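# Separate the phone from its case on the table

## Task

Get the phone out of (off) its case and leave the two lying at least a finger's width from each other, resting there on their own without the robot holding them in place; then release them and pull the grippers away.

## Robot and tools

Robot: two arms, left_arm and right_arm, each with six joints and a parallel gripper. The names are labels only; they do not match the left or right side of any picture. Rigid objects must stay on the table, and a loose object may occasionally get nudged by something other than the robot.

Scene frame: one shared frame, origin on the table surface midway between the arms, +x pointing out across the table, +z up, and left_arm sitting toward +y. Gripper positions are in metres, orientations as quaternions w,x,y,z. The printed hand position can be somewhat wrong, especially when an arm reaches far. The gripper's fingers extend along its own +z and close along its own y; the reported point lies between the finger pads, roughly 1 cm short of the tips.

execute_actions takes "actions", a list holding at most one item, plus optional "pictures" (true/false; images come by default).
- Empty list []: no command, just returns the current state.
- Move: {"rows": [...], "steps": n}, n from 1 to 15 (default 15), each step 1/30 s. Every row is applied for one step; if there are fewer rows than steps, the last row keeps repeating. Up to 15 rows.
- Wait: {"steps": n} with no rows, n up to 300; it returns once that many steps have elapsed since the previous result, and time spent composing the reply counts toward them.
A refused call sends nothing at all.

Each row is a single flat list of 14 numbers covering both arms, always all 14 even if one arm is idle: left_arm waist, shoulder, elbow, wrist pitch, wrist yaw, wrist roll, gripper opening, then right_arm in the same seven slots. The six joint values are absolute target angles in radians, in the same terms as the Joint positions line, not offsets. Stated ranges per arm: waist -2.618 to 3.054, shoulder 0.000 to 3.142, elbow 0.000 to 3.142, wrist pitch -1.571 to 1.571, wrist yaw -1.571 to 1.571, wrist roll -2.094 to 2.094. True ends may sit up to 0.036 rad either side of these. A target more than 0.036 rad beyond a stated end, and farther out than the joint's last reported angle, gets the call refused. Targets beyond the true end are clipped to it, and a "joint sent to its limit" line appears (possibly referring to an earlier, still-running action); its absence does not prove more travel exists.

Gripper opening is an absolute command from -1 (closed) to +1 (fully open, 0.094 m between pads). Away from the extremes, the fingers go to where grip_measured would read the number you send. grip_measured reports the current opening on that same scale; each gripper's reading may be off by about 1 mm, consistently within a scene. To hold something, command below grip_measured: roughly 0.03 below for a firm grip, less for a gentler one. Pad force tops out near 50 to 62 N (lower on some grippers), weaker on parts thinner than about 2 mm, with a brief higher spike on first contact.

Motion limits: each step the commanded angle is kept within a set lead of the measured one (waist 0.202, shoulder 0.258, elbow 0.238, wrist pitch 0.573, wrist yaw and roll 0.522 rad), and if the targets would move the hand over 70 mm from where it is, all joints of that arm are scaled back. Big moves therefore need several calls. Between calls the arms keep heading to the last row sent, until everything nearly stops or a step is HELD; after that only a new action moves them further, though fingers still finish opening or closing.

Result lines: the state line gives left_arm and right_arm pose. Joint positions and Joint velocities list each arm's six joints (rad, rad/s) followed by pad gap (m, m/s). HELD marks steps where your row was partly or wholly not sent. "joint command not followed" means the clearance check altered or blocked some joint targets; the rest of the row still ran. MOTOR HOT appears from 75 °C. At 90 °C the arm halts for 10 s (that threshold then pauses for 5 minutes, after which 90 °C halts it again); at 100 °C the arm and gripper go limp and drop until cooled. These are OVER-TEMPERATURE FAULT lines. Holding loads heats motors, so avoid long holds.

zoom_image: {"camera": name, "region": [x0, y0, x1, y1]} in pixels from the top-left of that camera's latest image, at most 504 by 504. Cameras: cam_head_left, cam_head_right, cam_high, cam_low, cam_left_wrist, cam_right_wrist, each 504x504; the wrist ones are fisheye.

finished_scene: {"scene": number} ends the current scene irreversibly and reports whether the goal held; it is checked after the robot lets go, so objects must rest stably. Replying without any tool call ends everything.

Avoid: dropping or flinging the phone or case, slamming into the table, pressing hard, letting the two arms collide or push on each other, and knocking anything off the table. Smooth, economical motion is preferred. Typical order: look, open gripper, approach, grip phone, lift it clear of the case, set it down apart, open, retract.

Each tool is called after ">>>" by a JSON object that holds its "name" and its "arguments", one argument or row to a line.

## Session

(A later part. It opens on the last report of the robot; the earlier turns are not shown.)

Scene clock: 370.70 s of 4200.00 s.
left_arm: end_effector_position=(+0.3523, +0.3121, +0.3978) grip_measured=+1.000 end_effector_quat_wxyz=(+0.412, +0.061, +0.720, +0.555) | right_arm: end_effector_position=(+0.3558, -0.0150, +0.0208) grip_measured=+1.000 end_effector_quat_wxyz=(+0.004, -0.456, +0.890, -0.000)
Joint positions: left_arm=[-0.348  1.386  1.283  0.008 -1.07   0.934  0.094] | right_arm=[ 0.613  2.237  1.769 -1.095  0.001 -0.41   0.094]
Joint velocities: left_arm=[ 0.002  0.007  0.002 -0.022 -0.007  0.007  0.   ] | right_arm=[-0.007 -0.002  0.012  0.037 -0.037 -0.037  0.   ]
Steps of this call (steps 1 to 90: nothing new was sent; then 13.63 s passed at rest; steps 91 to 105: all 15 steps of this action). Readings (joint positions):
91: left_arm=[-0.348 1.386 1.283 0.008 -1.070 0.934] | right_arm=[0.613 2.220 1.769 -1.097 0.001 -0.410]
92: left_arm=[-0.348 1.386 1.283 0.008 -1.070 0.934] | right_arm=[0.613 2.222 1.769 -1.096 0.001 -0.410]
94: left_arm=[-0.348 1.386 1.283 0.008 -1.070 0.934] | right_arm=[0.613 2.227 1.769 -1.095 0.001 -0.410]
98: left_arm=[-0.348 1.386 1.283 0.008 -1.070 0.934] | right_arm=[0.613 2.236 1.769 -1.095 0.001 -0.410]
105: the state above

>>> {"name": "execute_actions", "arguments": {
  "actions": [
    {"rows": [[-0.348, 1.386, 1.283, 0.008, -1.07, 0.933, 1, 0.613, 2.237, 1.765, -1.09, 0.0, -0.412, 1]], "steps": 3}
  ]
}}

>>> {"name": "zoom_image", "arguments": {
  "camera": "cam_low",
  "region": [175, 245, 265, 305]
}}

Scene clock: 382.20 s of 4200.00 s.
left_arm: end_effector_position=(+0.3523, +0.3121, +0.3978) grip_measured=+1.000 end_effector_quat_wxyz=(+0.412, +0.061, +0.720, +0.555) | right_arm: end_effector_position=(+0.3558, -0.0150, +0.0208) grip_measured=+1.000 end_effector_quat_wxyz=(+0.004, -0.456, +0.890, -0.000)
Joint positions: left_arm=[-0.348  1.386  1.283  0.008 -1.07   0.934  0.094] | right_arm=[ 0.613  2.237  1.769 -1.095  0.001 -0.41   0.094]
Joint velocities: left_arm=[ 0.007 -0.007 -0.027  0.007  0.051 -0.051  0.   ] | right_arm=[ 0.002 -0.002 -0.017 -0.066 -0.051 -0.037  0.   ]
Steps of this call (steps 1 to 15: the robot went on to your last target; steps 16 to 100: nothing new was sent; then 8.07 s passed at rest; steps 101 to 103: all 3 steps of this action). Readings (joint positions):
101: left_arm=[-0.348 1.386 1.283 0.008 -1.070 0.934] | right_arm=[0.613 2.237 1.769 -1.095 0.001 -0.410]
102: left_arm=[-0.348 1.386 1.283 0.008 -1.070 0.934] | right_arm=[0.613 2.237 1.769 -1.095 0.001 -0.410]
103: the state above

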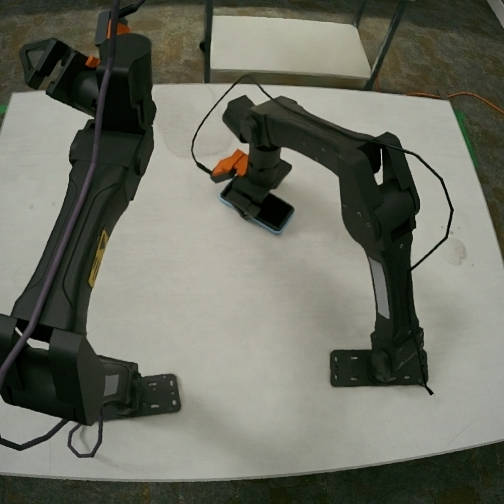

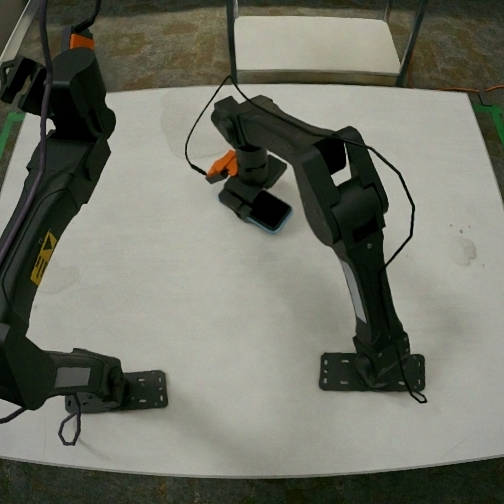

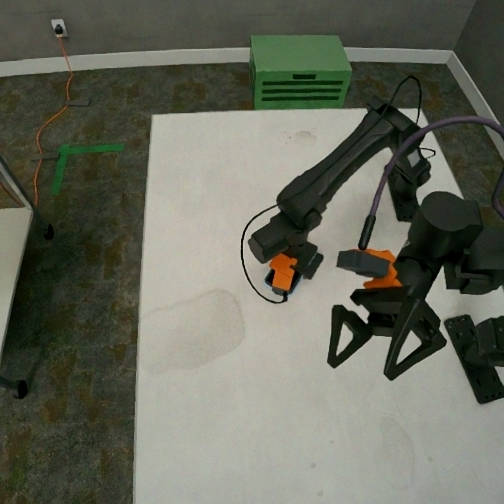

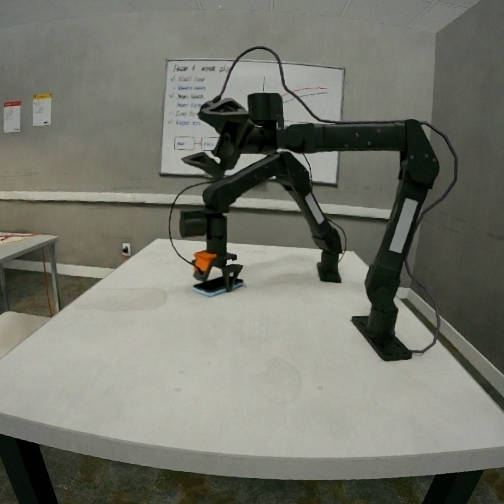

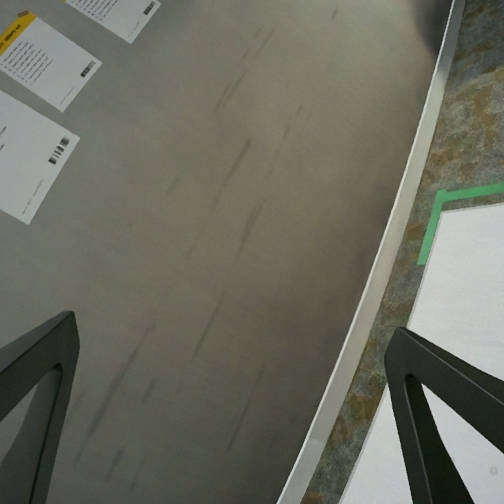

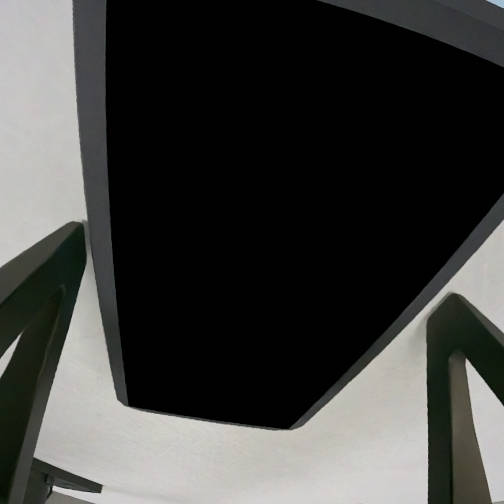

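Region (175, 245, 265, 305) of cam_low's 504x504 image, scaled by 5.600, with more detail than that image has.

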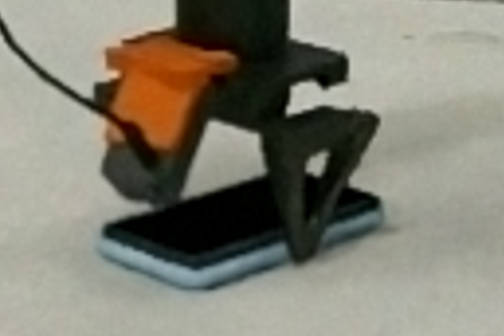

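>>> {"name": "execute_actions", "arguments": {
  "actions": [
    {"rows": [[-0.348, 1.386, 1.283, 0.008, -1.07, 0.933, 1, 0.613, 2.237, 1.765, -1.09, 0.0, -0.412, 0.3]], "steps": 15}
  ],
  "pictures": false
}}

>>> {"name": "execute_actions", "arguments": {
  "actions": [
    {"steps": 15}
  ]
}}

>>> {"name": "zoom_image", "arguments": {
  "camera": "cam_low",
  "region": [175, 245, 265, 305]
}}

Scene clock: 419.00 s of 4200.00 s.
left_arm: end_effector_position=(+0.3523, +0.3121, +0.3978) grip_measured=+1.000 end_effector_quat_wxyz=(+0.412, +0.061, +0.720, +0.555) | right_arm: end_effector_position=(+0.3552, -0.0144, +0.0227) grip_measured=+0.468 end_effector_quat_wxyz=(+0.005, -0.456, +0.890, +0.002)
Joint positions: left_arm=[-0.348  1.386  1.283  0.008 -1.07   0.934  0.094] | right_arm=[ 0.613  2.233  1.769 -1.098 -0.003 -0.41   0.069]
Joint velocities: left_arm=[-0.007 -0.002  0.007  0.007  0.051 -0.022  0.   ] | right_arm=[ 0.002 -0.017  0.002 -0.066  0.037 -0.007 -0.   ]
Steps of this call (steps 1 to 15: the robot went on to your last target; steps 16 to 100: nothing new was sent; then 32.97 s passed at rest; steps 101 to 115: all 15 steps of this action). Readings (joint positions):
101: left_arm=[-0.348 1.386 1.283 0.008 -1.070 0.934] | right_arm=[0.613 2.237 1.769 -1.095 0.001 -0.410]
102: left_arm=[-0.348 1.386 1.283 0.008 -1.070 0.934] | right_arm=[0.613 2.237 1.769 -1.096 -0.002 -0.410]
104: left_arm=[-0.348 1.386 1.283 0.008 -1.070 0.934] | right_arm=[0.613 2.233 1.769 -1.099 -0.003 -0.410]
108: left_arm=[-0.348 1.386 1.283 0.008 -1.070 0.934] | right_arm=[0.613 2.233 1.769 -1.098 -0.003 -0.410]
115: the state above

Scene clock: 419.50 s of 4200.00 s.
left_arm: end_effector_position=(+0.3523, +0.3121, +0.3978) grip_measured=+1.000 end_effector_quat_wxyz=(+0.412, +0.061, +0.720, +0.555) | right_arm: end_effector_position=(+0.3552, -0.0144, +0.0227) grip_measured=+0.468 end_effector_quat_wxyz=(+0.005, -0.456, +0.890, +0.002)
Joint positions: left_arm=[-0.348  1.386  1.283  0.008 -1.07   0.934  0.094] | right_arm=[ 0.613  2.233  1.769 -1.098 -0.003 -0.41   0.069]
Joint velocities: left_arm=[-0.012 -0.027  0.007  0.022 -0.022 -0.051  0.   ] | right_arm=[ 0.007 -0.002 -0.007 -0.022 -0.022 -0.066 -0.001]
Steps of this call (steps 1 to 15: the robot went on to your last target). Readings (joint positions):
1: left_arm=[-0.348 1.386 1.283 0.008 -1.070 0.934] | right_arm=[0.613 2.233 1.769 -1.098 -0.003 -0.410]
2: left_arm=[-0.348 1.386 1.283 0.008 -1.070 0.934] | right_arm=[0.613 2.233 1.769 -1.098 -0.003 -0.410]
4: left_arm=[-0.348 1.386 1.283 0.008 -1.070 0.934] | right_arm=[0.613 2.233 1.769 -1.098 -0.003 -0.410]
8: left_arm=[-0.348 1.386 1.283 0.008 -1.070 0.934] | right_arm=[0.613 2.233 1.769 -1.098 -0.003 -0.410]
15: the state above
All arms were judged still, so your last target was given up. Only a new action makes them travel on or press farther. Fingers that are still opening or closing keep moving.

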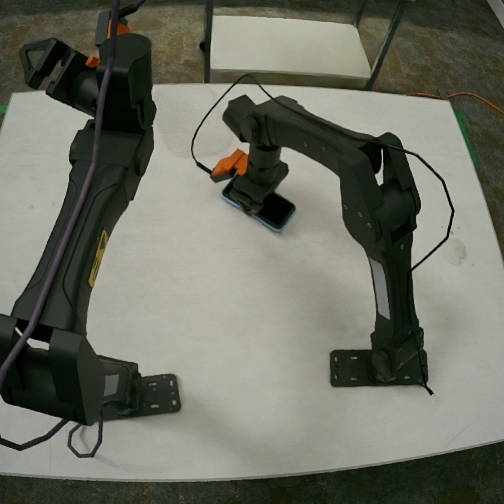

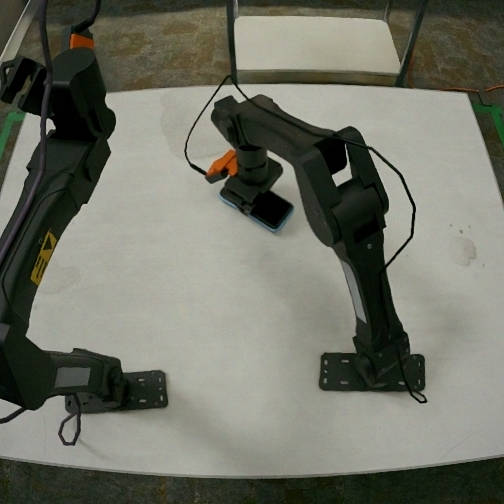

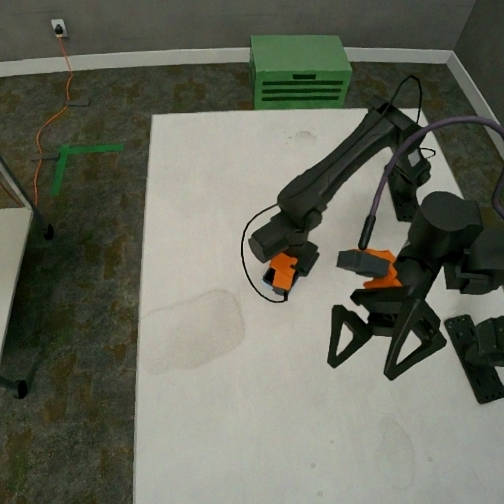

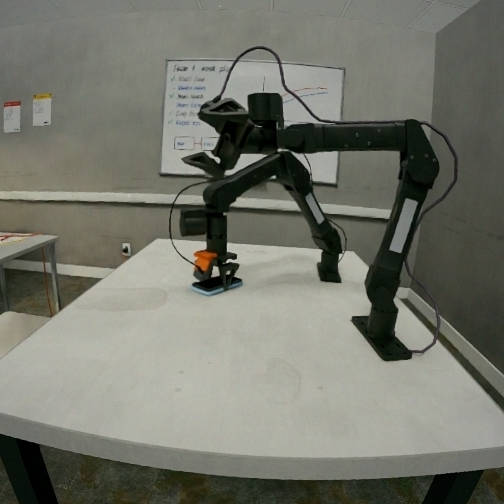

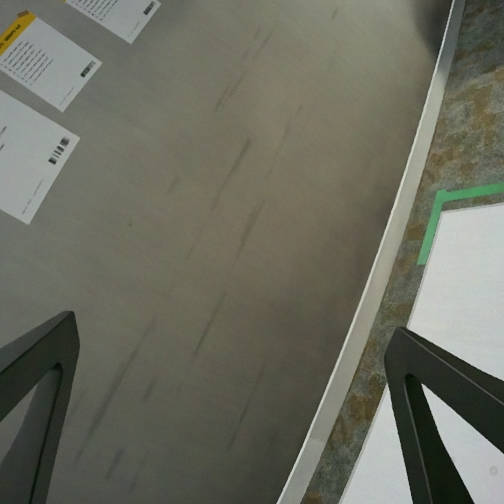

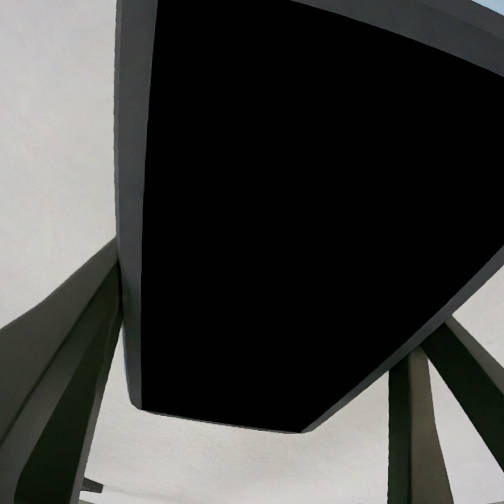

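Region (175, 245, 265, 305) of cam_low's 504x504 image, scaled by 5.600, with more detail than that image has.

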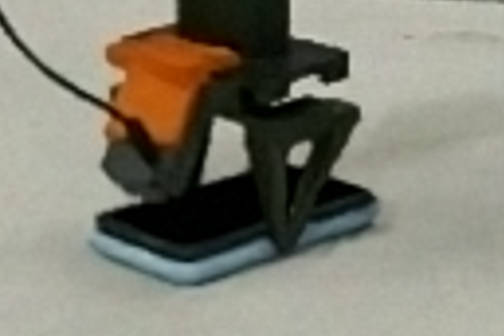

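>>> {"name": "execute_actions", "arguments": {
  "actions": [
    {"rows": [[-0.348, 1.386, 1.283, 0.008, -1.07, 0.933, 1, 0.613, 2.225, 1.80, -1.13, 0.0, -0.412, 0.42], [-0.348, 1.386, 1.283, 0.008, -1.07, 0.933, 1, 0.613, 2.22, 1.82, -1.15, 0.0, -0.412, 0.42], [-0.348, 1.386, 1.283, 0.008, -1.07, 0.933, 1, 0.613, 2.215, 1.84, -1.17, 0.0, -0.412, 0.42], [-0.348, 1.386, 1.283, 0.008, -1.07, 0.933, 1, 0.613, 2.21, 1.86, -1.19, 0.0, -0.412, 0.42], [-0.348, 1.386, 1.283, 0.008, -1.07, 0.933, 1, 0.613, 2.205, 1.88, -1.21, 0.0, -0.412, 0.42], [-0.348, 1.386, 1.283, 0.008, -1.07, 0.933, 1, 0.613, 2.20, 1.90, -1.23, 0.0, -0.412, 0.42], [-0.348, 1.386, 1.283, 0.008, -1.07, 0.933, 1, 0.613, 2.197, 1.924, -1.256, 0.0, -0.412, 0.42]], "steps": 15}
  ],
  "pictures": false
}}

>>> {"name": "execute_actions", "arguments": {
  "actions": [
    {"steps": 15}
  ]
}}

>>> {"name": "zoom_image", "arguments": {
  "camera": "cam_low",
  "region": [165, 225, 275, 305]
}}

Scene clock: 441.93 s of 4200.00 s.
left_arm: end_effector_position=(+0.3523, +0.3121, +0.3978) grip_measured=+1.000 end_effector_quat_wxyz=(+0.412, +0.061, +0.720, +0.555) | right_arm: end_effector_position=(+0.3580, -0.0128, +0.0566) grip_measured=+0.467 end_effector_quat_wxyz=(+0.005, -0.456, +0.890, +0.001)
Joint positions: left_arm=[-0.348  1.386  1.283  0.008 -1.07   0.934  0.094] | right_arm=[ 0.613  2.223  1.891 -1.229 -0.002 -0.41   0.069]
Joint velocities: left_arm=[-0.002 -0.002 -0.007 -0.037  0.007  0.007  0.   ] | right_arm=[ 0.007 -0.007  0.002 -0.183 -0.037 -0.007 -0.001]
Steps of this call (steps 1 to 90: nothing new was sent; then 18.93 s passed at rest; steps 91 to 105: all 15 steps of this action). Readings (joint positions):
91: left_arm=[-0.348 1.386 1.283 0.008 -1.070 0.934] | right_arm=[0.613 2.233 1.769 -1.100 -0.003 -0.410]
92: left_arm=[-0.348 1.386 1.283 0.008 -1.070 0.934] | right_arm=[0.613 2.233 1.774 -1.103 -0.003 -0.410]
94: left_arm=[-0.348 1.386 1.283 0.008 -1.070 0.934] | right_arm=[0.613 2.233 1.792 -1.125 -0.003 -0.410]
98: left_arm=[-0.348 1.386 1.283 0.008 -1.070 0.934] | right_arm=[0.613 2.233 1.861 -1.189 -0.002 -0.410]
105: the state above

Scene clock: 442.43 s of 4200.00 s.
left_arm: end_effector_position=(+0.3523, +0.3121, +0.3978) grip_measured=+1.000 end_effector_quat_wxyz=(+0.412, +0.061, +0.720, +0.555) | right_arm: end_effector_position=(+0.3549, -0.0147, +0.0566) grip_measured=+0.467 end_effector_quat_wxyz=(-0.003, -0.456, +0.890, +0.001)
Joint positions: left_arm=[-0.348  1.386  1.283  0.008 -1.07   0.934  0.094] | right_arm=[ 0.613  2.223  1.891 -1.243 -0.002 -0.41   0.069]
Joint velocities: left_arm=[ 0.002 -0.012  0.022 -0.066 -0.022 -0.022  0.   ] | right_arm=[-0.002 -0.017 -0.002 -0.007  0.066 -0.007 -0.001]
Steps of this call (steps 1 to 15: the robot went on to your last target). Readings (joint positions):
1: left_arm=[-0.348 1.386 1.283 0.008 -1.070 0.934] | right_arm=[0.613 2.223 1.891 -1.233 -0.002 -0.410]
2: left_arm=[-0.348 1.386 1.283 0.008 -1.070 0.934] | right_arm=[0.613 2.223 1.891 -1.236 -0.002 -0.410]
4: left_arm=[-0.348 1.386 1.283 0.008 -1.070 0.934] | right_arm=[0.613 2.223 1.891 -1.239 -0.002 -0.410]
8: left_arm=[-0.348 1.386 1.283 0.008 -1.070 0.934] | right_arm=[0.613 2.223 1.891 -1.242 -0.002 -0.410]
15: the state above

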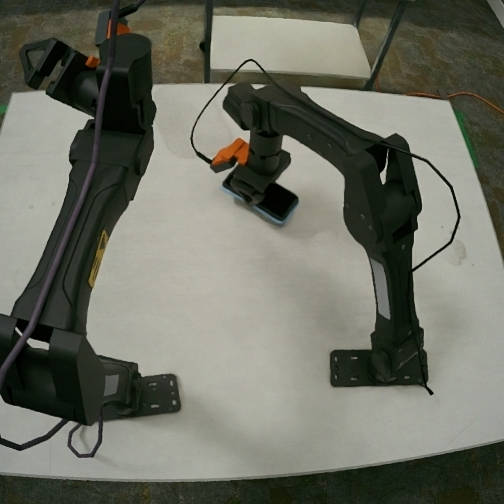

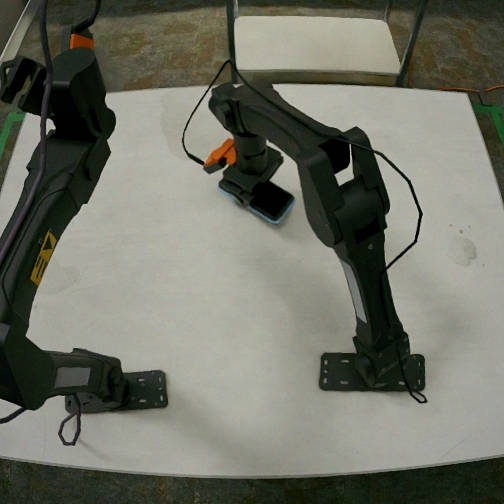

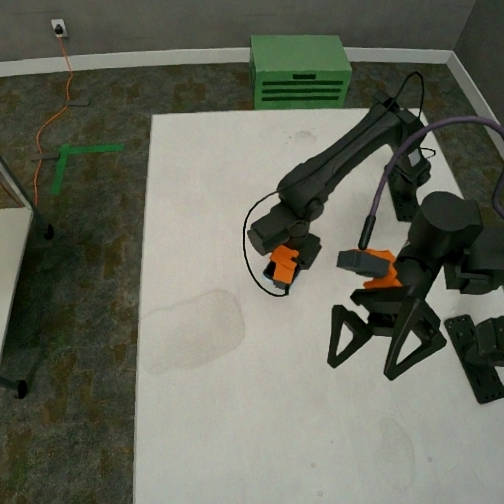

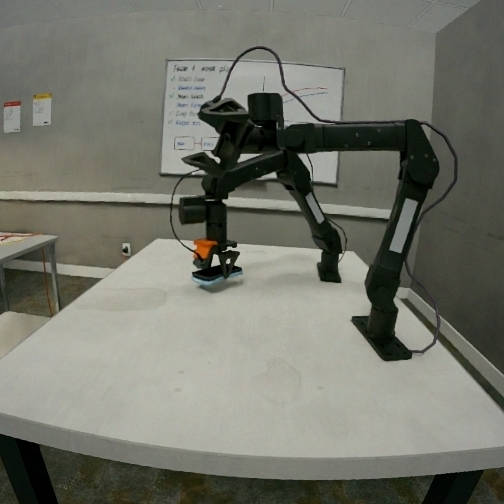

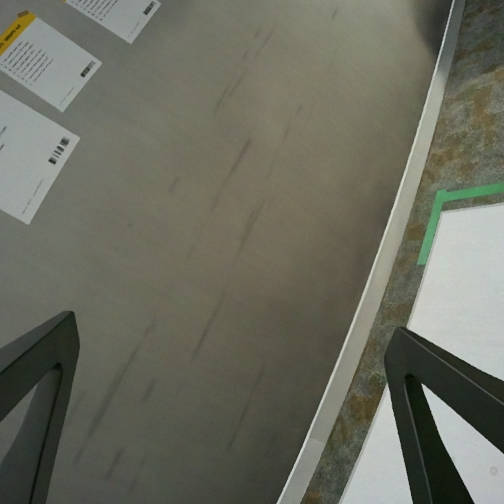

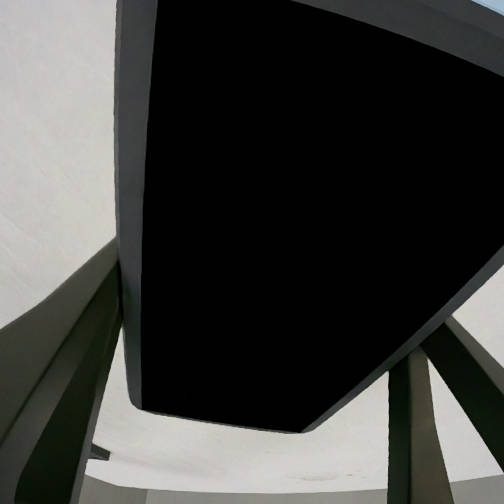

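Region (165, 225, 275, 305) of cam_low's 504x504 image, scaled by 4.582, with more detail than that image has; it fills the top 367 rows of this view, and the rest is white.

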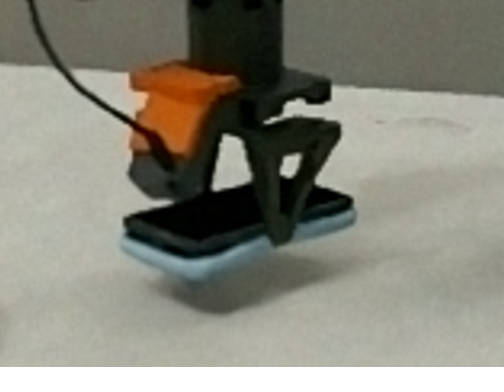

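>>> {"name": "execute_actions", "arguments": {
  "actions": [
    {"rows": [[-0.348, 1.386, 1.283, 0.008, -1.07, 0.933, 1, 0.613, 2.225, 1.87, -1.22, 0.0, -0.412, 0.42], [-0.348, 1.386, 1.283, 0.008, -1.07, 0.933, 1, 0.613, 2.226, 1.85, -1.195, 0.0, -0.412, 0.42], [-0.348, 1.386, 1.283, 0.008, -1.07, 0.933, 1, 0.613, 2.227, 1.83, -1.17, 0.0, -0.412, 0.42], [-0.348, 1.386, 1.283, 0.008, -1.07, 0.933, 1, 0.613, 2.228, 1.81, -1.145, 0.0, -0.412, 0.42], [-0.348, 1.386, 1.283, 0.008, -1.07, 0.933, 1, 0.613, 2.229, 1.79, -1.12, 0.0, -0.412, 0.42], [-0.348, 1.386, 1.283, 0.008, -1.07, 0.933, 1, 0.613, 2.230, 1.775, -1.10, 0.0, -0.412, 0.42], [-0.348, 1.386, 1.283, 0.008, -1.07, 0.933, 1, 0.613, 2.231, 1.762, -1.088, 0.0, -0.412, 0.42]], "steps": 15}
  ],
  "pictures": false
}}

>>> {"name": "execute_actions", "arguments": {
  "actions": [
    {"steps": 12}
  ],
  "pictures": false
}}

Scene clock: 459.50 s of 4200.00 s.
left_arm: end_effector_position=(+0.3523, +0.3121, +0.3978) grip_measured=+1.000 end_effector_quat_wxyz=(+0.412, +0.061, +0.720, +0.555) | right_arm: end_effector_position=(+0.3499, -0.0181, +0.0223) grip_measured=+0.467 end_effector_quat_wxyz=(-0.010, -0.456, +0.890, -0.001)
Joint positions: left_arm=[-0.348  1.386  1.283  0.008 -1.07   0.934  0.094] | right_arm=[ 0.613  2.238  1.776 -1.13  -0.    -0.41   0.069]
Joint velocities: left_arm=[-0.002 -0.017  0.007 -0.022 -0.051 -0.037  0.   ] | right_arm=[-0.017 -0.002 -0.002  0.037 -0.007  0.022  0.002]
Steps of this call (steps 1 to 15: the robot went on to your last target; steps 16 to 100: nothing new was sent; then 13.23 s passed at rest; steps 101 to 115: all 15 steps of this action). Readings (joint positions):
101: left_arm=[-0.348 1.386 1.283 0.008 -1.070 0.934] | right_arm=[0.613 2.223 1.891 -1.242 -0.002 -0.410]
102: left_arm=[-0.348 1.386 1.283 0.008 -1.070 0.934] | right_arm=[0.613 2.223 1.885 -1.235 -0.002 -0.410]
104: left_arm=[-0.348 1.386 1.283 0.008 -1.070 0.934] | right_arm=[0.613 2.223 1.862 -1.206 -0.002 -0.410]
108: left_arm=[-0.348 1.386 1.283 0.008 -1.070 0.934] | right_arm=[0.613 2.231 1.788 -1.145 -0.002 -0.410]
115: the state above

Scene clock: 459.90 s of 4200.00 s.
left_arm: end_effector_position=(+0.3523, +0.3121, +0.3978) grip_measured=+1.000 end_effector_quat_wxyz=(+0.412, +0.061, +0.720, +0.555) | right_arm: end_effector_position=(+0.3499, -0.0181, +0.0223) grip_measured=+0.467 end_effector_quat_wxyz=(-0.010, -0.456, +0.890, -0.001)
Joint positions: left_arm=[-0.348  1.386  1.283  0.008 -1.07   0.934  0.094] | right_arm=[ 0.613  2.238  1.776 -1.13  -0.    -0.41   0.069]
Joint velocities: left_arm=[-0.002  0.007  0.012  0.007  0.051  0.022  0.   ] | right_arm=[ 0.012 -0.007  0.002 -0.037  0.007 -0.007 -0.001]
Steps of this call (steps 1 to 12: the robot went on to your last target). Readings (joint positions):
1: left_arm=[-0.348 1.386 1.283 0.008 -1.070 0.934] | right_arm=[0.613 2.238 1.776 -1.130 -0.000 -0.410]
2: left_arm=[-0.348 1.386 1.283 0.008 -1.070 0.934] | right_arm=[0.613 2.238 1.776 -1.130 -0.000 -0.410]
4: left_arm=[-0.348 1.386 1.283 0.008 -1.070 0.934] | right_arm=[0.613 2.238 1.776 -1.130 -0.000 -0.410]
8: left_arm=[-0.348 1.386 1.283 0.008 -1.070 0.934] | right_arm=[0.613 2.238 1.776 -1.130 -0.000 -0.410]
12: the state above

>>> {"name": "execute_actions", "arguments": {
  "actions": [
    {"rows": [[-0.348, 1.386, 1.283, 0.008, -1.07, 0.933, 1, 0.613, 2.23, 1.776, -1.13, 0.0, -0.412, 0.75]], "steps": 12}
  ],
  "pictures": false
}}

>>> {"name": "execute_actions", "arguments": {
  "actions": [
    {"rows": [[-0.348, 1.386, 1.283, 0.008, -1.07, 0.933, 1, 0.613, 2.20, 1.776, -1.112, 0.0, -0.412, 0.75]], "steps": 15}
  ]
}}

>>> {"name": "zoom_image", "arguments": {
  "camera": "cam_low",
  "region": [175, 245, 265, 305]
}}

Scene clock: 476.77 s of 4200.00 s.
left_arm: end_effector_position=(+0.3523, +0.3121, +0.3978) grip_measured=+1.000 end_effector_quat_wxyz=(+0.412, +0.061, +0.720, +0.555) | right_arm: end_effector_position=(+0.3497, -0.0182, +0.0223) grip_measured=+0.749 end_effector_quat_wxyz=(-0.011, -0.456, +0.890, -0.001)
Joint positions: left_arm=[-0.348  1.386  1.283  0.008 -1.07   0.934  0.094] | right_arm=[ 0.613  2.238  1.776 -1.131 -0.    -0.41   0.082]
Joint velocities: left_arm=[ 0.002 -0.007  0.002  0.022 -0.022 -0.051  0.   ] | right_arm=[ 0.022 -0.007 -0.012 -0.051 -0.022  0.037 -0.   ]
Steps of this call (steps 1 to 15: the robot went on to your last target; steps 16 to 100: nothing new was sent; then 13.13 s passed at rest; steps 101 to 112: all 12 steps of this action). Readings (joint positions):
101: left_arm=[-0.348 1.386 1.283 0.008 -1.070 0.934] | right_arm=[0.613 2.238 1.776 -1.131 -0.000 -0.410]
102: left_arm=[-0.348 1.386 1.283 0.008 -1.070 0.934] | right_arm=[0.613 2.238 1.776 -1.131 -0.000 -0.410]
104: left_arm=[-0.348 1.386 1.283 0.008 -1.070 0.934] | right_arm=[0.613 2.238 1.776 -1.131 -0.000 -0.410]
108: left_arm=[-0.348 1.386 1.283 0.008 -1.070 0.934] | right_arm=[0.613 2.238 1.776 -1.131 -0.000 -0.410]
112: the state above

Scene clock: 477.27 s of 4200.00 s.
left_arm: end_effector_position=(+0.3523, +0.3121, +0.3978) grip_measured=+1.000 end_effector_quat_wxyz=(+0.412, +0.061, +0.720, +0.555) | right_arm: end_effector_position=(+0.3514, -0.0172, +0.0223) grip_measured=+0.749 end_effector_quat_wxyz=(-0.007, -0.456, +0.890, -0.000)
Joint positions: left_arm=[-0.348  1.386  1.283  0.008 -1.07   0.934  0.094] | right_arm=[ 0.613  2.238  1.776 -1.123 -0.    -0.41   0.082]
Joint velocities: left_arm=[ 0.002 -0.012  0.007  0.066 -0.051  0.051  0.   ] | right_arm=[ 0.002 -0.007  0.012 -0.051  0.051 -0.022  0.   ]
Steps of this call (steps 1 to 15: all 15 steps of this action). Readings (joint positions):
1: left_arm=[-0.348 1.386 1.283 0.008 -1.070 0.934] | right_arm=[0.613 2.238 1.776 -1.131 -0.000 -0.410]
2: left_arm=[-0.348 1.386 1.283 0.008 -1.070 0.934] | right_arm=[0.613 2.238 1.776 -1.129 -0.000 -0.410]
4: left_arm=[-0.348 1.386 1.283 0.008 -1.070 0.934] | right_arm=[0.613 2.238 1.776 -1.127 -0.000 -0.410]
8: left_arm=[-0.348 1.386 1.283 0.008 -1.070 0.934] | right_arm=[0.613 2.238 1.776 -1.124 -0.000 -0.410]
15: the state above

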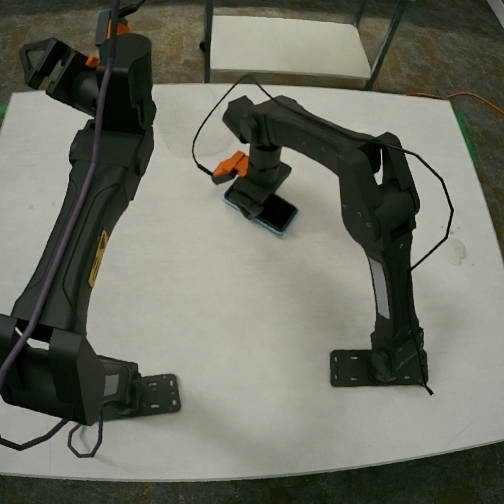

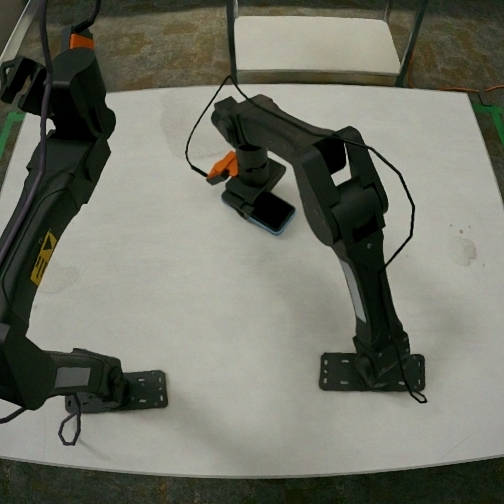

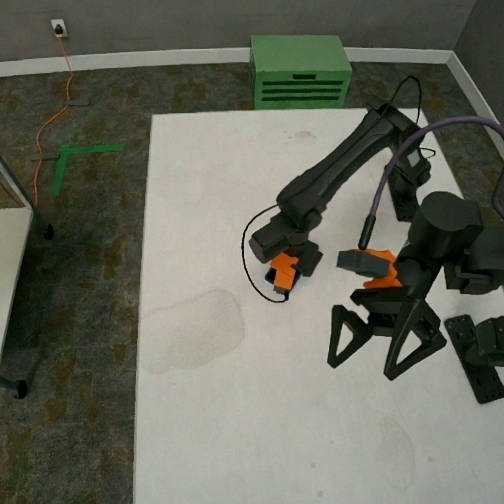

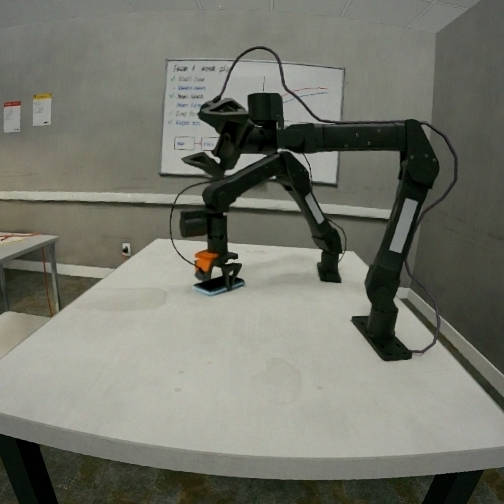

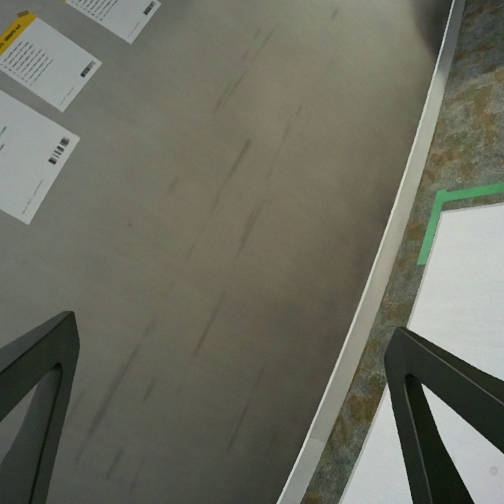

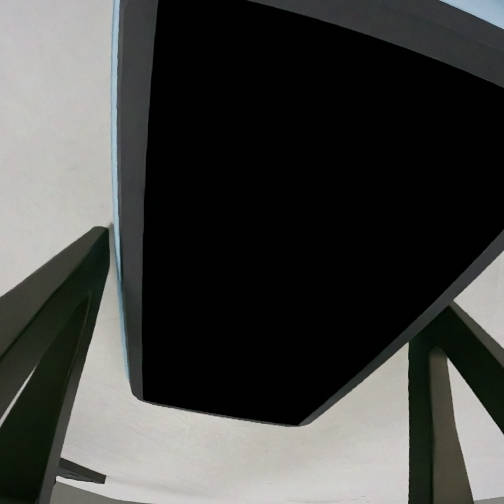

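Region (175, 245, 265, 305) of cam_low's 504x504 image, scaled by 5.600, with more detail than that image has.

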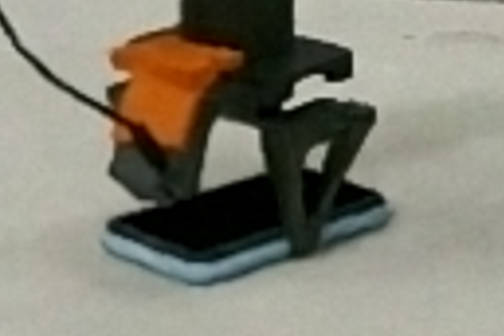

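>>> {"name": "execute_actions", "arguments": {
  "actions": [
    {"rows": [[-0.348, 1.386, 1.283, 0.008, -1.07, 0.933, 1, 0.613, 2.17, 1.776, -1.112, 0.0, -0.412, 0.75]], "steps": 12}
  ],
  "pictures": false
}}

>>> {"name": "execute_actions", "arguments": {
  "actions": [
    {"rows": [[-0.348, 1.386, 1.283, 0.008, -1.07, 0.933, 1, 0.613, 2.226, 1.776, -1.112, 0.0, -0.412, 0.75]], "steps": 15}
  ],
  "pictures": false
}}

Scene clock: 487.97 s of 4200.00 s.
left_arm: end_effector_position=(+0.3523, +0.3121, +0.3978) grip_measured=+1.000 end_effector_quat_wxyz=(+0.412, +0.061, +0.720, +0.555) | right_arm: end_effector_position=(+0.3552, -0.0149, +0.0417) grip_measured=+0.749 end_effector_quat_wxyz=(+0.017, -0.456, +0.890, +0.001)
Joint positions: left_arm=[-0.348  1.386  1.283  0.008 -1.07   0.934  0.094] | right_arm=[ 0.613  2.19   1.776 -1.122 -0.    -0.41   0.082]
Joint velocities: left_arm=[ 0.002 -0.012  0.002 -0.022 -0.022  0.037  0.   ] | right_arm=[ 0.012 -0.002 -0.007 -0.066  0.007  0.037  0.   ]
Steps of this call (steps 1 to 15: the robot went on to your last target; steps 16 to 100: nothing new was sent; then 6.97 s passed at rest; steps 101 to 112: all 12 steps of this action). Readings (joint positions):
101: left_arm=[-0.348 1.386 1.283 0.008 -1.070 0.934] | right_arm=[0.613 2.234 1.776 -1.123 -0.000 -0.410]
102: left_arm=[-0.348 1.386 1.283 0.008 -1.070 0.934] | right_arm=[0.613 2.230 1.776 -1.123 -0.000 -0.410]
104: left_arm=[-0.348 1.386 1.283 0.008 -1.070 0.934] | right_arm=[0.613 2.215 1.776 -1.122 -0.000 -0.410]
108: left_arm=[-0.348 1.386 1.283 0.008 -1.070 0.934] | right_arm=[0.613 2.192 1.776 -1.122 -0.000 -0.410]
112: the state above

Scene clock: 488.47 s of 4200.00 s.
left_arm: end_effector_position=(+0.3523, +0.3121, +0.3978) grip_measured=+1.000 end_effector_quat_wxyz=(+0.412, +0.061, +0.720, +0.555) | right_arm: end_effector_position=(+0.3526, -0.0165, +0.0252) grip_measured=+0.749 end_effector_quat_wxyz=(-0.002, -0.456, +0.890, -0.000)
Joint positions: left_arm=[-0.348  1.386  1.283  0.008 -1.07   0.934  0.094] | right_arm=[ 0.613  2.23   1.776 -1.12  -0.    -0.41   0.082]
Joint velocities: left_arm=[ 0.002 -0.007  0.002  0.037  0.007 -0.022  0.   ] | right_arm=[-0.012  0.002 -0.002  0.022  0.022 -0.081  0.   ]
Steps of this call (steps 1 to 15: all 15 steps of this action). Readings (joint positions):
1: left_arm=[-0.348 1.386 1.283 0.008 -1.070 0.934] | right_arm=[0.613 2.192 1.776 -1.122 -0.000 -0.410]
2: left_arm=[-0.348 1.386 1.283 0.008 -1.070 0.934] | right_arm=[0.613 2.195 1.776 -1.120 -0.000 -0.410]
4: left_arm=[-0.348 1.386 1.283 0.008 -1.070 0.934] | right_arm=[0.613 2.207 1.776 -1.120 -0.000 -0.410]
8: left_arm=[-0.348 1.386 1.283 0.008 -1.070 0.934] | right_arm=[0.613 2.228 1.776 -1.120 -0.000 -0.410]
15: the state above

>>> {"name": "execute_actions", "arguments": {
  "actions": [
    {"rows": [[-0.348, 1.386, 1.283, 0.008, -1.07, 0.933, 1, 0.613, 2.226, 1.776, -1.115, 0.0, -0.412, 0.3]], "steps": 15}
  ]
}}

>>> {"name": "zoom_image", "arguments": {
  "camera": "cam_low",
  "region": [175, 245, 265, 305]
}}

Scene clock: 495.73 s of 4200.00 s.
left_arm: end_effector_position=(+0.3523, +0.3121, +0.3978) grip_measured=+1.000 end_effector_quat_wxyz=(+0.412, +0.061, +0.720, +0.555) | right_arm: end_effector_position=(+0.3524, -0.0163, +0.0272) grip_measured=+0.460 end_effector_quat_wxyz=(-0.001, -0.456, +0.890, +0.001)
Joint positions: left_arm=[-0.348  1.386  1.283  0.008 -1.07   0.934  0.094] | right_arm=[ 0.613  2.225  1.776 -1.123 -0.002 -0.41   0.069]
Joint velocities: left_arm=[-0.002 -0.017 -0.012 -0.051 -0.022 -0.022  0.   ] | right_arm=[ 0.007  0.002 -0.002 -0.066  0.022  0.022 -0.   ]
Steps of this call (steps 1 to 15: the robot went on to your last target; steps 16 to 100: nothing new was sent; then 3.43 s passed at rest; steps 101 to 115: all 15 steps of this action). Readings (joint positions):
101: left_arm=[-0.348 1.386 1.283 0.008 -1.070 0.934] | right_arm=[0.613 2.230 1.776 -1.120 -0.002 -0.410]
102: left_arm=[-0.348 1.386 1.283 0.008 -1.070 0.934] | right_arm=[0.613 2.228 1.776 -1.123 -0.001 -0.410]
104: left_arm=[-0.348 1.386 1.283 0.008 -1.070 0.934] | right_arm=[0.613 2.225 1.776 -1.123 -0.002 -0.410]
108: left_arm=[-0.348 1.386 1.283 0.008 -1.070 0.934] | right_arm=[0.613 2.225 1.776 -1.123 -0.002 -0.410]
115: the state above

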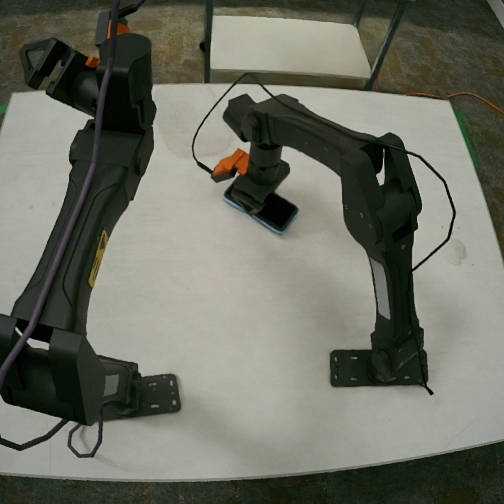

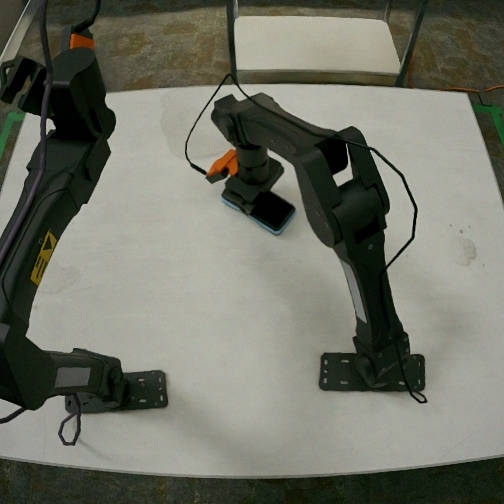

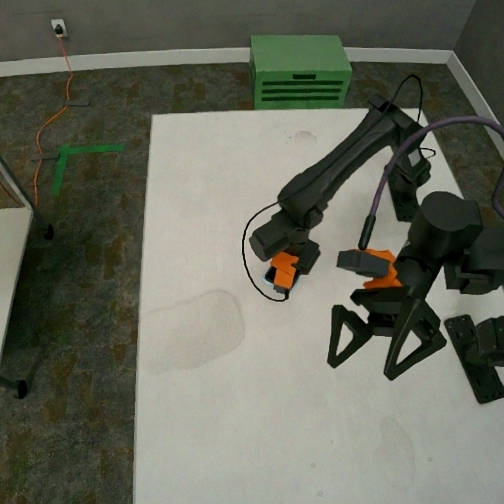

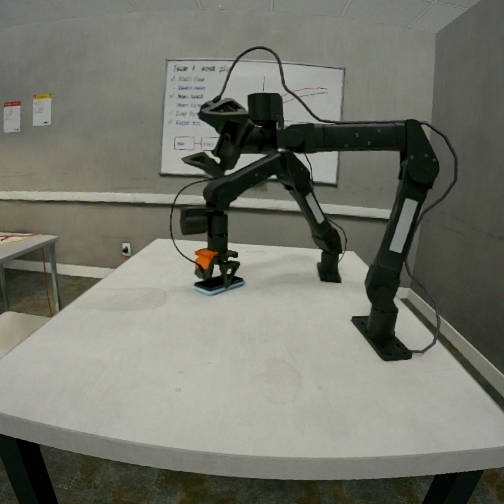

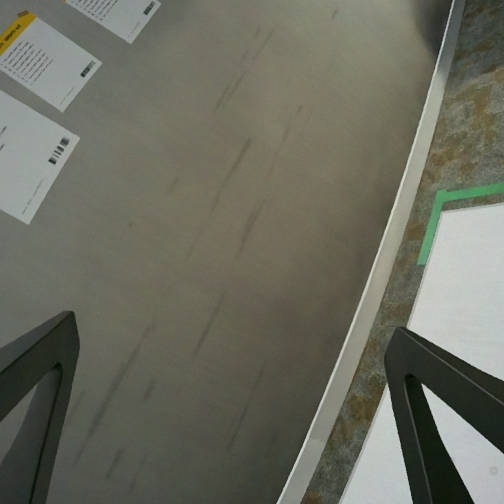

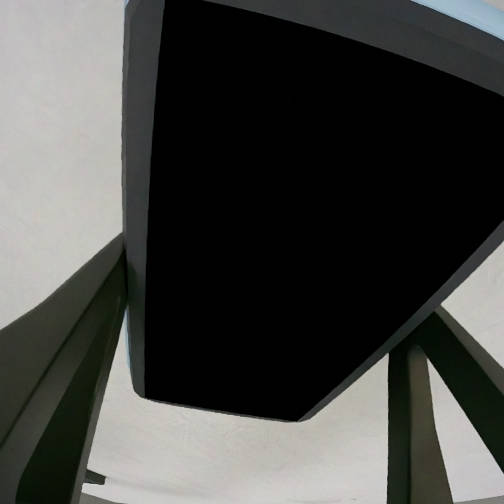

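Region (175, 245, 265, 305) of cam_low's 504x504 image, scaled by 5.600, with more detail than that image has.

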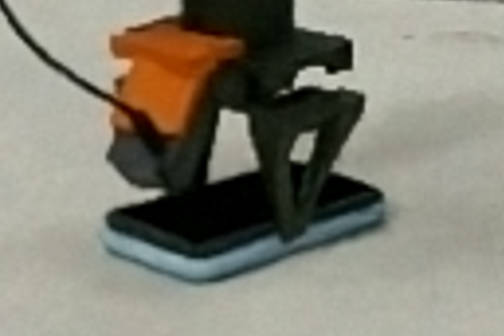

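>>> {"name": "execute_actions", "arguments": {
  "actions": [
    {"rows": [[-0.348, 1.386, 1.283, 0.008, -1.07, 0.933, 1, 0.613, 2.22, 1.81, -1.15, 0.0, -0.412, 0.41], [-0.348, 1.386, 1.283, 0.008, -1.07, 0.933, 1, 0.613, 2.215, 1.83, -1.17, 0.0, -0.412, 0.41], [-0.348, 1.386, 1.283, 0.008, -1.07, 0.933, 1, 0.613, 2.21, 1.85, -1.19, 0.0, -0.412, 0.41], [-0.348, 1.386, 1.283, 0.008, -1.07, 0.933, 1, 0.613, 2.205, 1.87, -1.21, 0.0, -0.412, 0.41], [-0.348, 1.386, 1.283, 0.008, -1.07, 0.933, 1, 0.613, 2.20, 1.89, -1.23, 0.0, -0.412, 0.41], [-0.348, 1.386, 1.283, 0.008, -1.07, 0.933, 1, 0.613, 2.197, 1.91, -1.245, 0.0, -0.412, 0.41], [-0.348, 1.386, 1.283, 0.008, -1.07, 0.933, 1, 0.613, 2.197, 1.924, -1.256, 0.0, -0.412, 0.41]], "steps": 15}
  ],
  "pictures": false
}}

>>> {"name": "execute_actions", "arguments": {
  "actions": [
    {"steps": 12}
  ]
}}

>>> {"name": "zoom_image", "arguments": {
  "camera": "cam_low",
  "region": [165, 225, 275, 305]
}}

Scene clock: 510.17 s of 4200.00 s.
left_arm: end_effector_position=(+0.3523, +0.3121, +0.3978) grip_measured=+1.000 end_effector_quat_wxyz=(+0.412, +0.061, +0.720, +0.555) | right_arm: end_effector_position=(+0.3575, -0.0133, +0.0570) grip_measured=+0.460 end_effector_quat_wxyz=(+0.004, -0.456, +0.890, +0.001)
Joint positions: left_arm=[-0.348  1.386  1.283  0.008 -1.07   0.934  0.094] | right_arm=[ 0.613  2.223  1.891 -1.232 -0.001 -0.41   0.069]
Joint velocities: left_arm=[ 0.002 -0.012  0.007  0.037 -0.007  0.007  0.   ] | right_arm=[ 0.007 -0.002  0.012 -0.081 -0.095  0.022  0.   ]
Steps of this call (steps 1 to 15: the robot went on to your last target; steps 16 to 100: nothing new was sent; then 10.60 s passed at rest; steps 101 to 115: all 15 steps of this action). Readings (joint positions):
101: left_arm=[-0.348 1.386 1.283 0.008 -1.070 0.934] | right_arm=[0.613 2.225 1.776 -1.124 -0.002 -0.410]
102: left_arm=[-0.348 1.386 1.283 0.008 -1.070 0.934] | right_arm=[0.613 2.225 1.780 -1.128 -0.002 -0.410]
104: left_arm=[-0.348 1.386 1.283 0.008 -1.070 0.934] | right_arm=[0.613 2.225 1.799 -1.150 -0.001 -0.410]
108: left_arm=[-0.348 1.386 1.283 0.008 -1.070 0.934] | right_arm=[0.613 2.225 1.867 -1.204 -0.001 -0.410]
115: the state above

Scene clock: 510.57 s of 4200.00 s.
left_arm: end_effector_position=(+0.3523, +0.3121, +0.3978) grip_measured=+1.000 end_effector_quat_wxyz=(+0.412, +0.061, +0.720, +0.555) | right_arm: end_effector_position=(+0.3553, -0.0146, +0.0570) grip_measured=+0.460 end_effector_quat_wxyz=(-0.002, -0.456, +0.890, +0.001)
Joint positions: left_arm=[-0.348  1.386  1.283  0.008 -1.07   0.934  0.094] | right_arm=[ 0.613  2.223  1.891 -1.243 -0.001 -0.41   0.069]
Joint velocities: left_arm=[-0.002 -0.012  0.012 -0.051 -0.051 -0.051  0.   ] | right_arm=[-0.012 -0.007 -0.012 -0.051  0.022 -0.095 -0.001]
Steps of this call (steps 1 to 12: the robot went on to your last target). Readings (joint positions):
1: left_arm=[-0.348 1.386 1.283 0.008 -1.070 0.934] | right_arm=[0.613 2.223 1.891 -1.235 -0.001 -0.410]
2: left_arm=[-0.348 1.386 1.283 0.008 -1.070 0.934] | right_arm=[0.613 2.223 1.891 -1.237 -0.001 -0.410]
4: left_arm=[-0.348 1.386 1.283 0.008 -1.070 0.934] | right_arm=[0.613 2.223 1.891 -1.240 -0.001 -0.410]
8: left_arm=[-0.348 1.386 1.283 0.008 -1.070 0.934] | right_arm=[0.613 2.223 1.891 -1.242 -0.001 -0.410]
12: the state above

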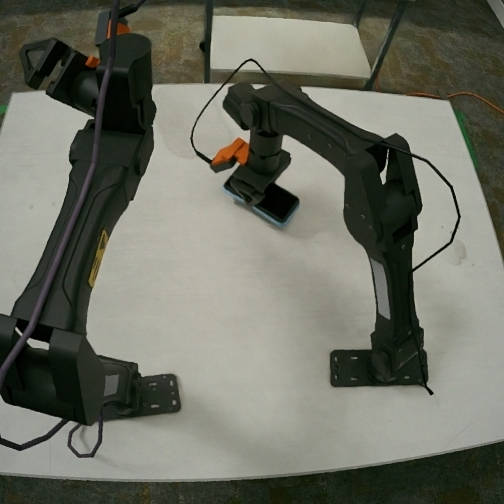

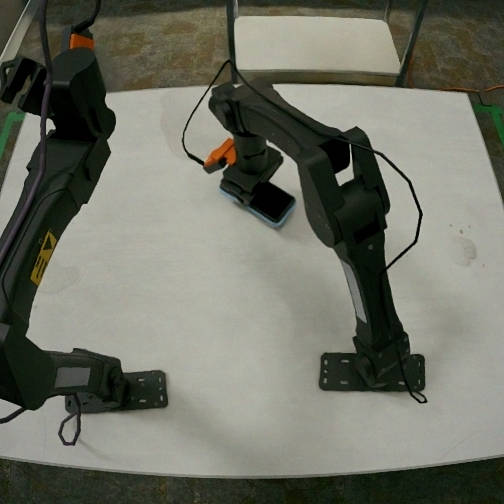

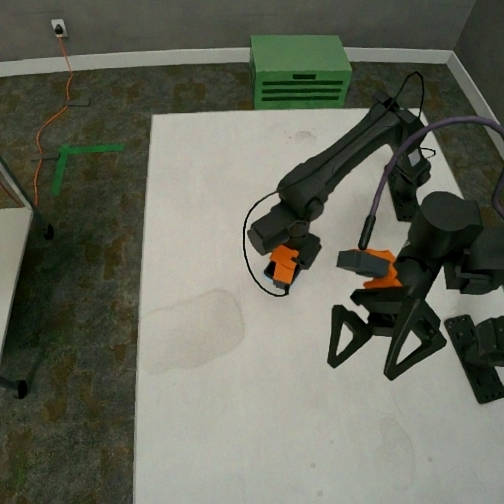

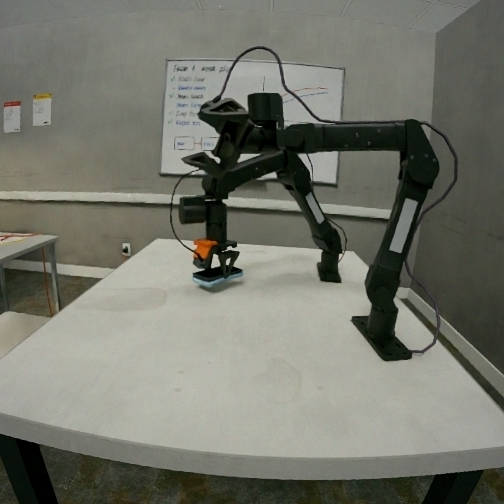

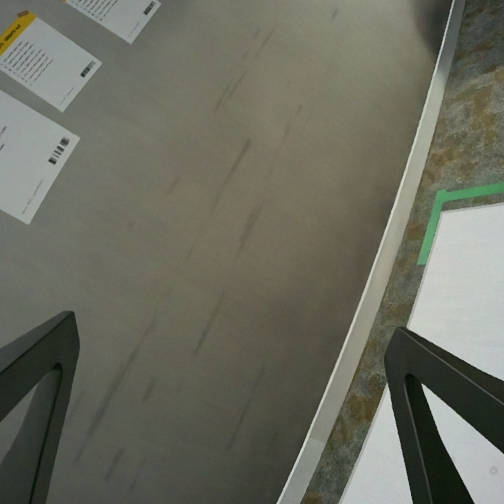

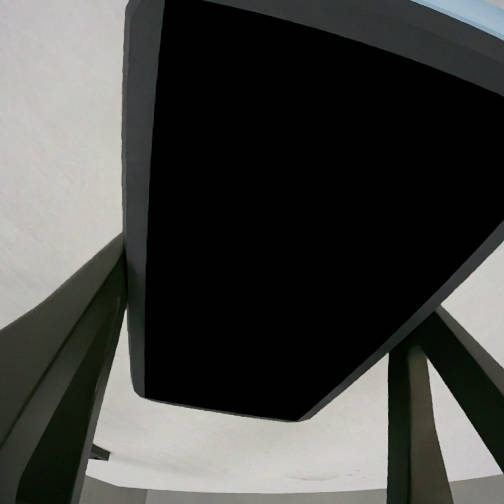

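Region (165, 225, 275, 305) of cam_low's 504x504 image, scaled by 4.582, with more detail than that image has; it fills the top 367 rows of this view, and the rest is white.

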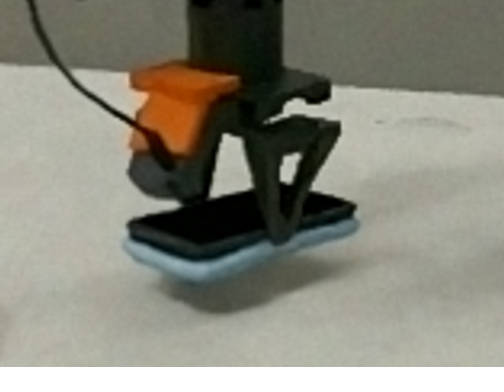

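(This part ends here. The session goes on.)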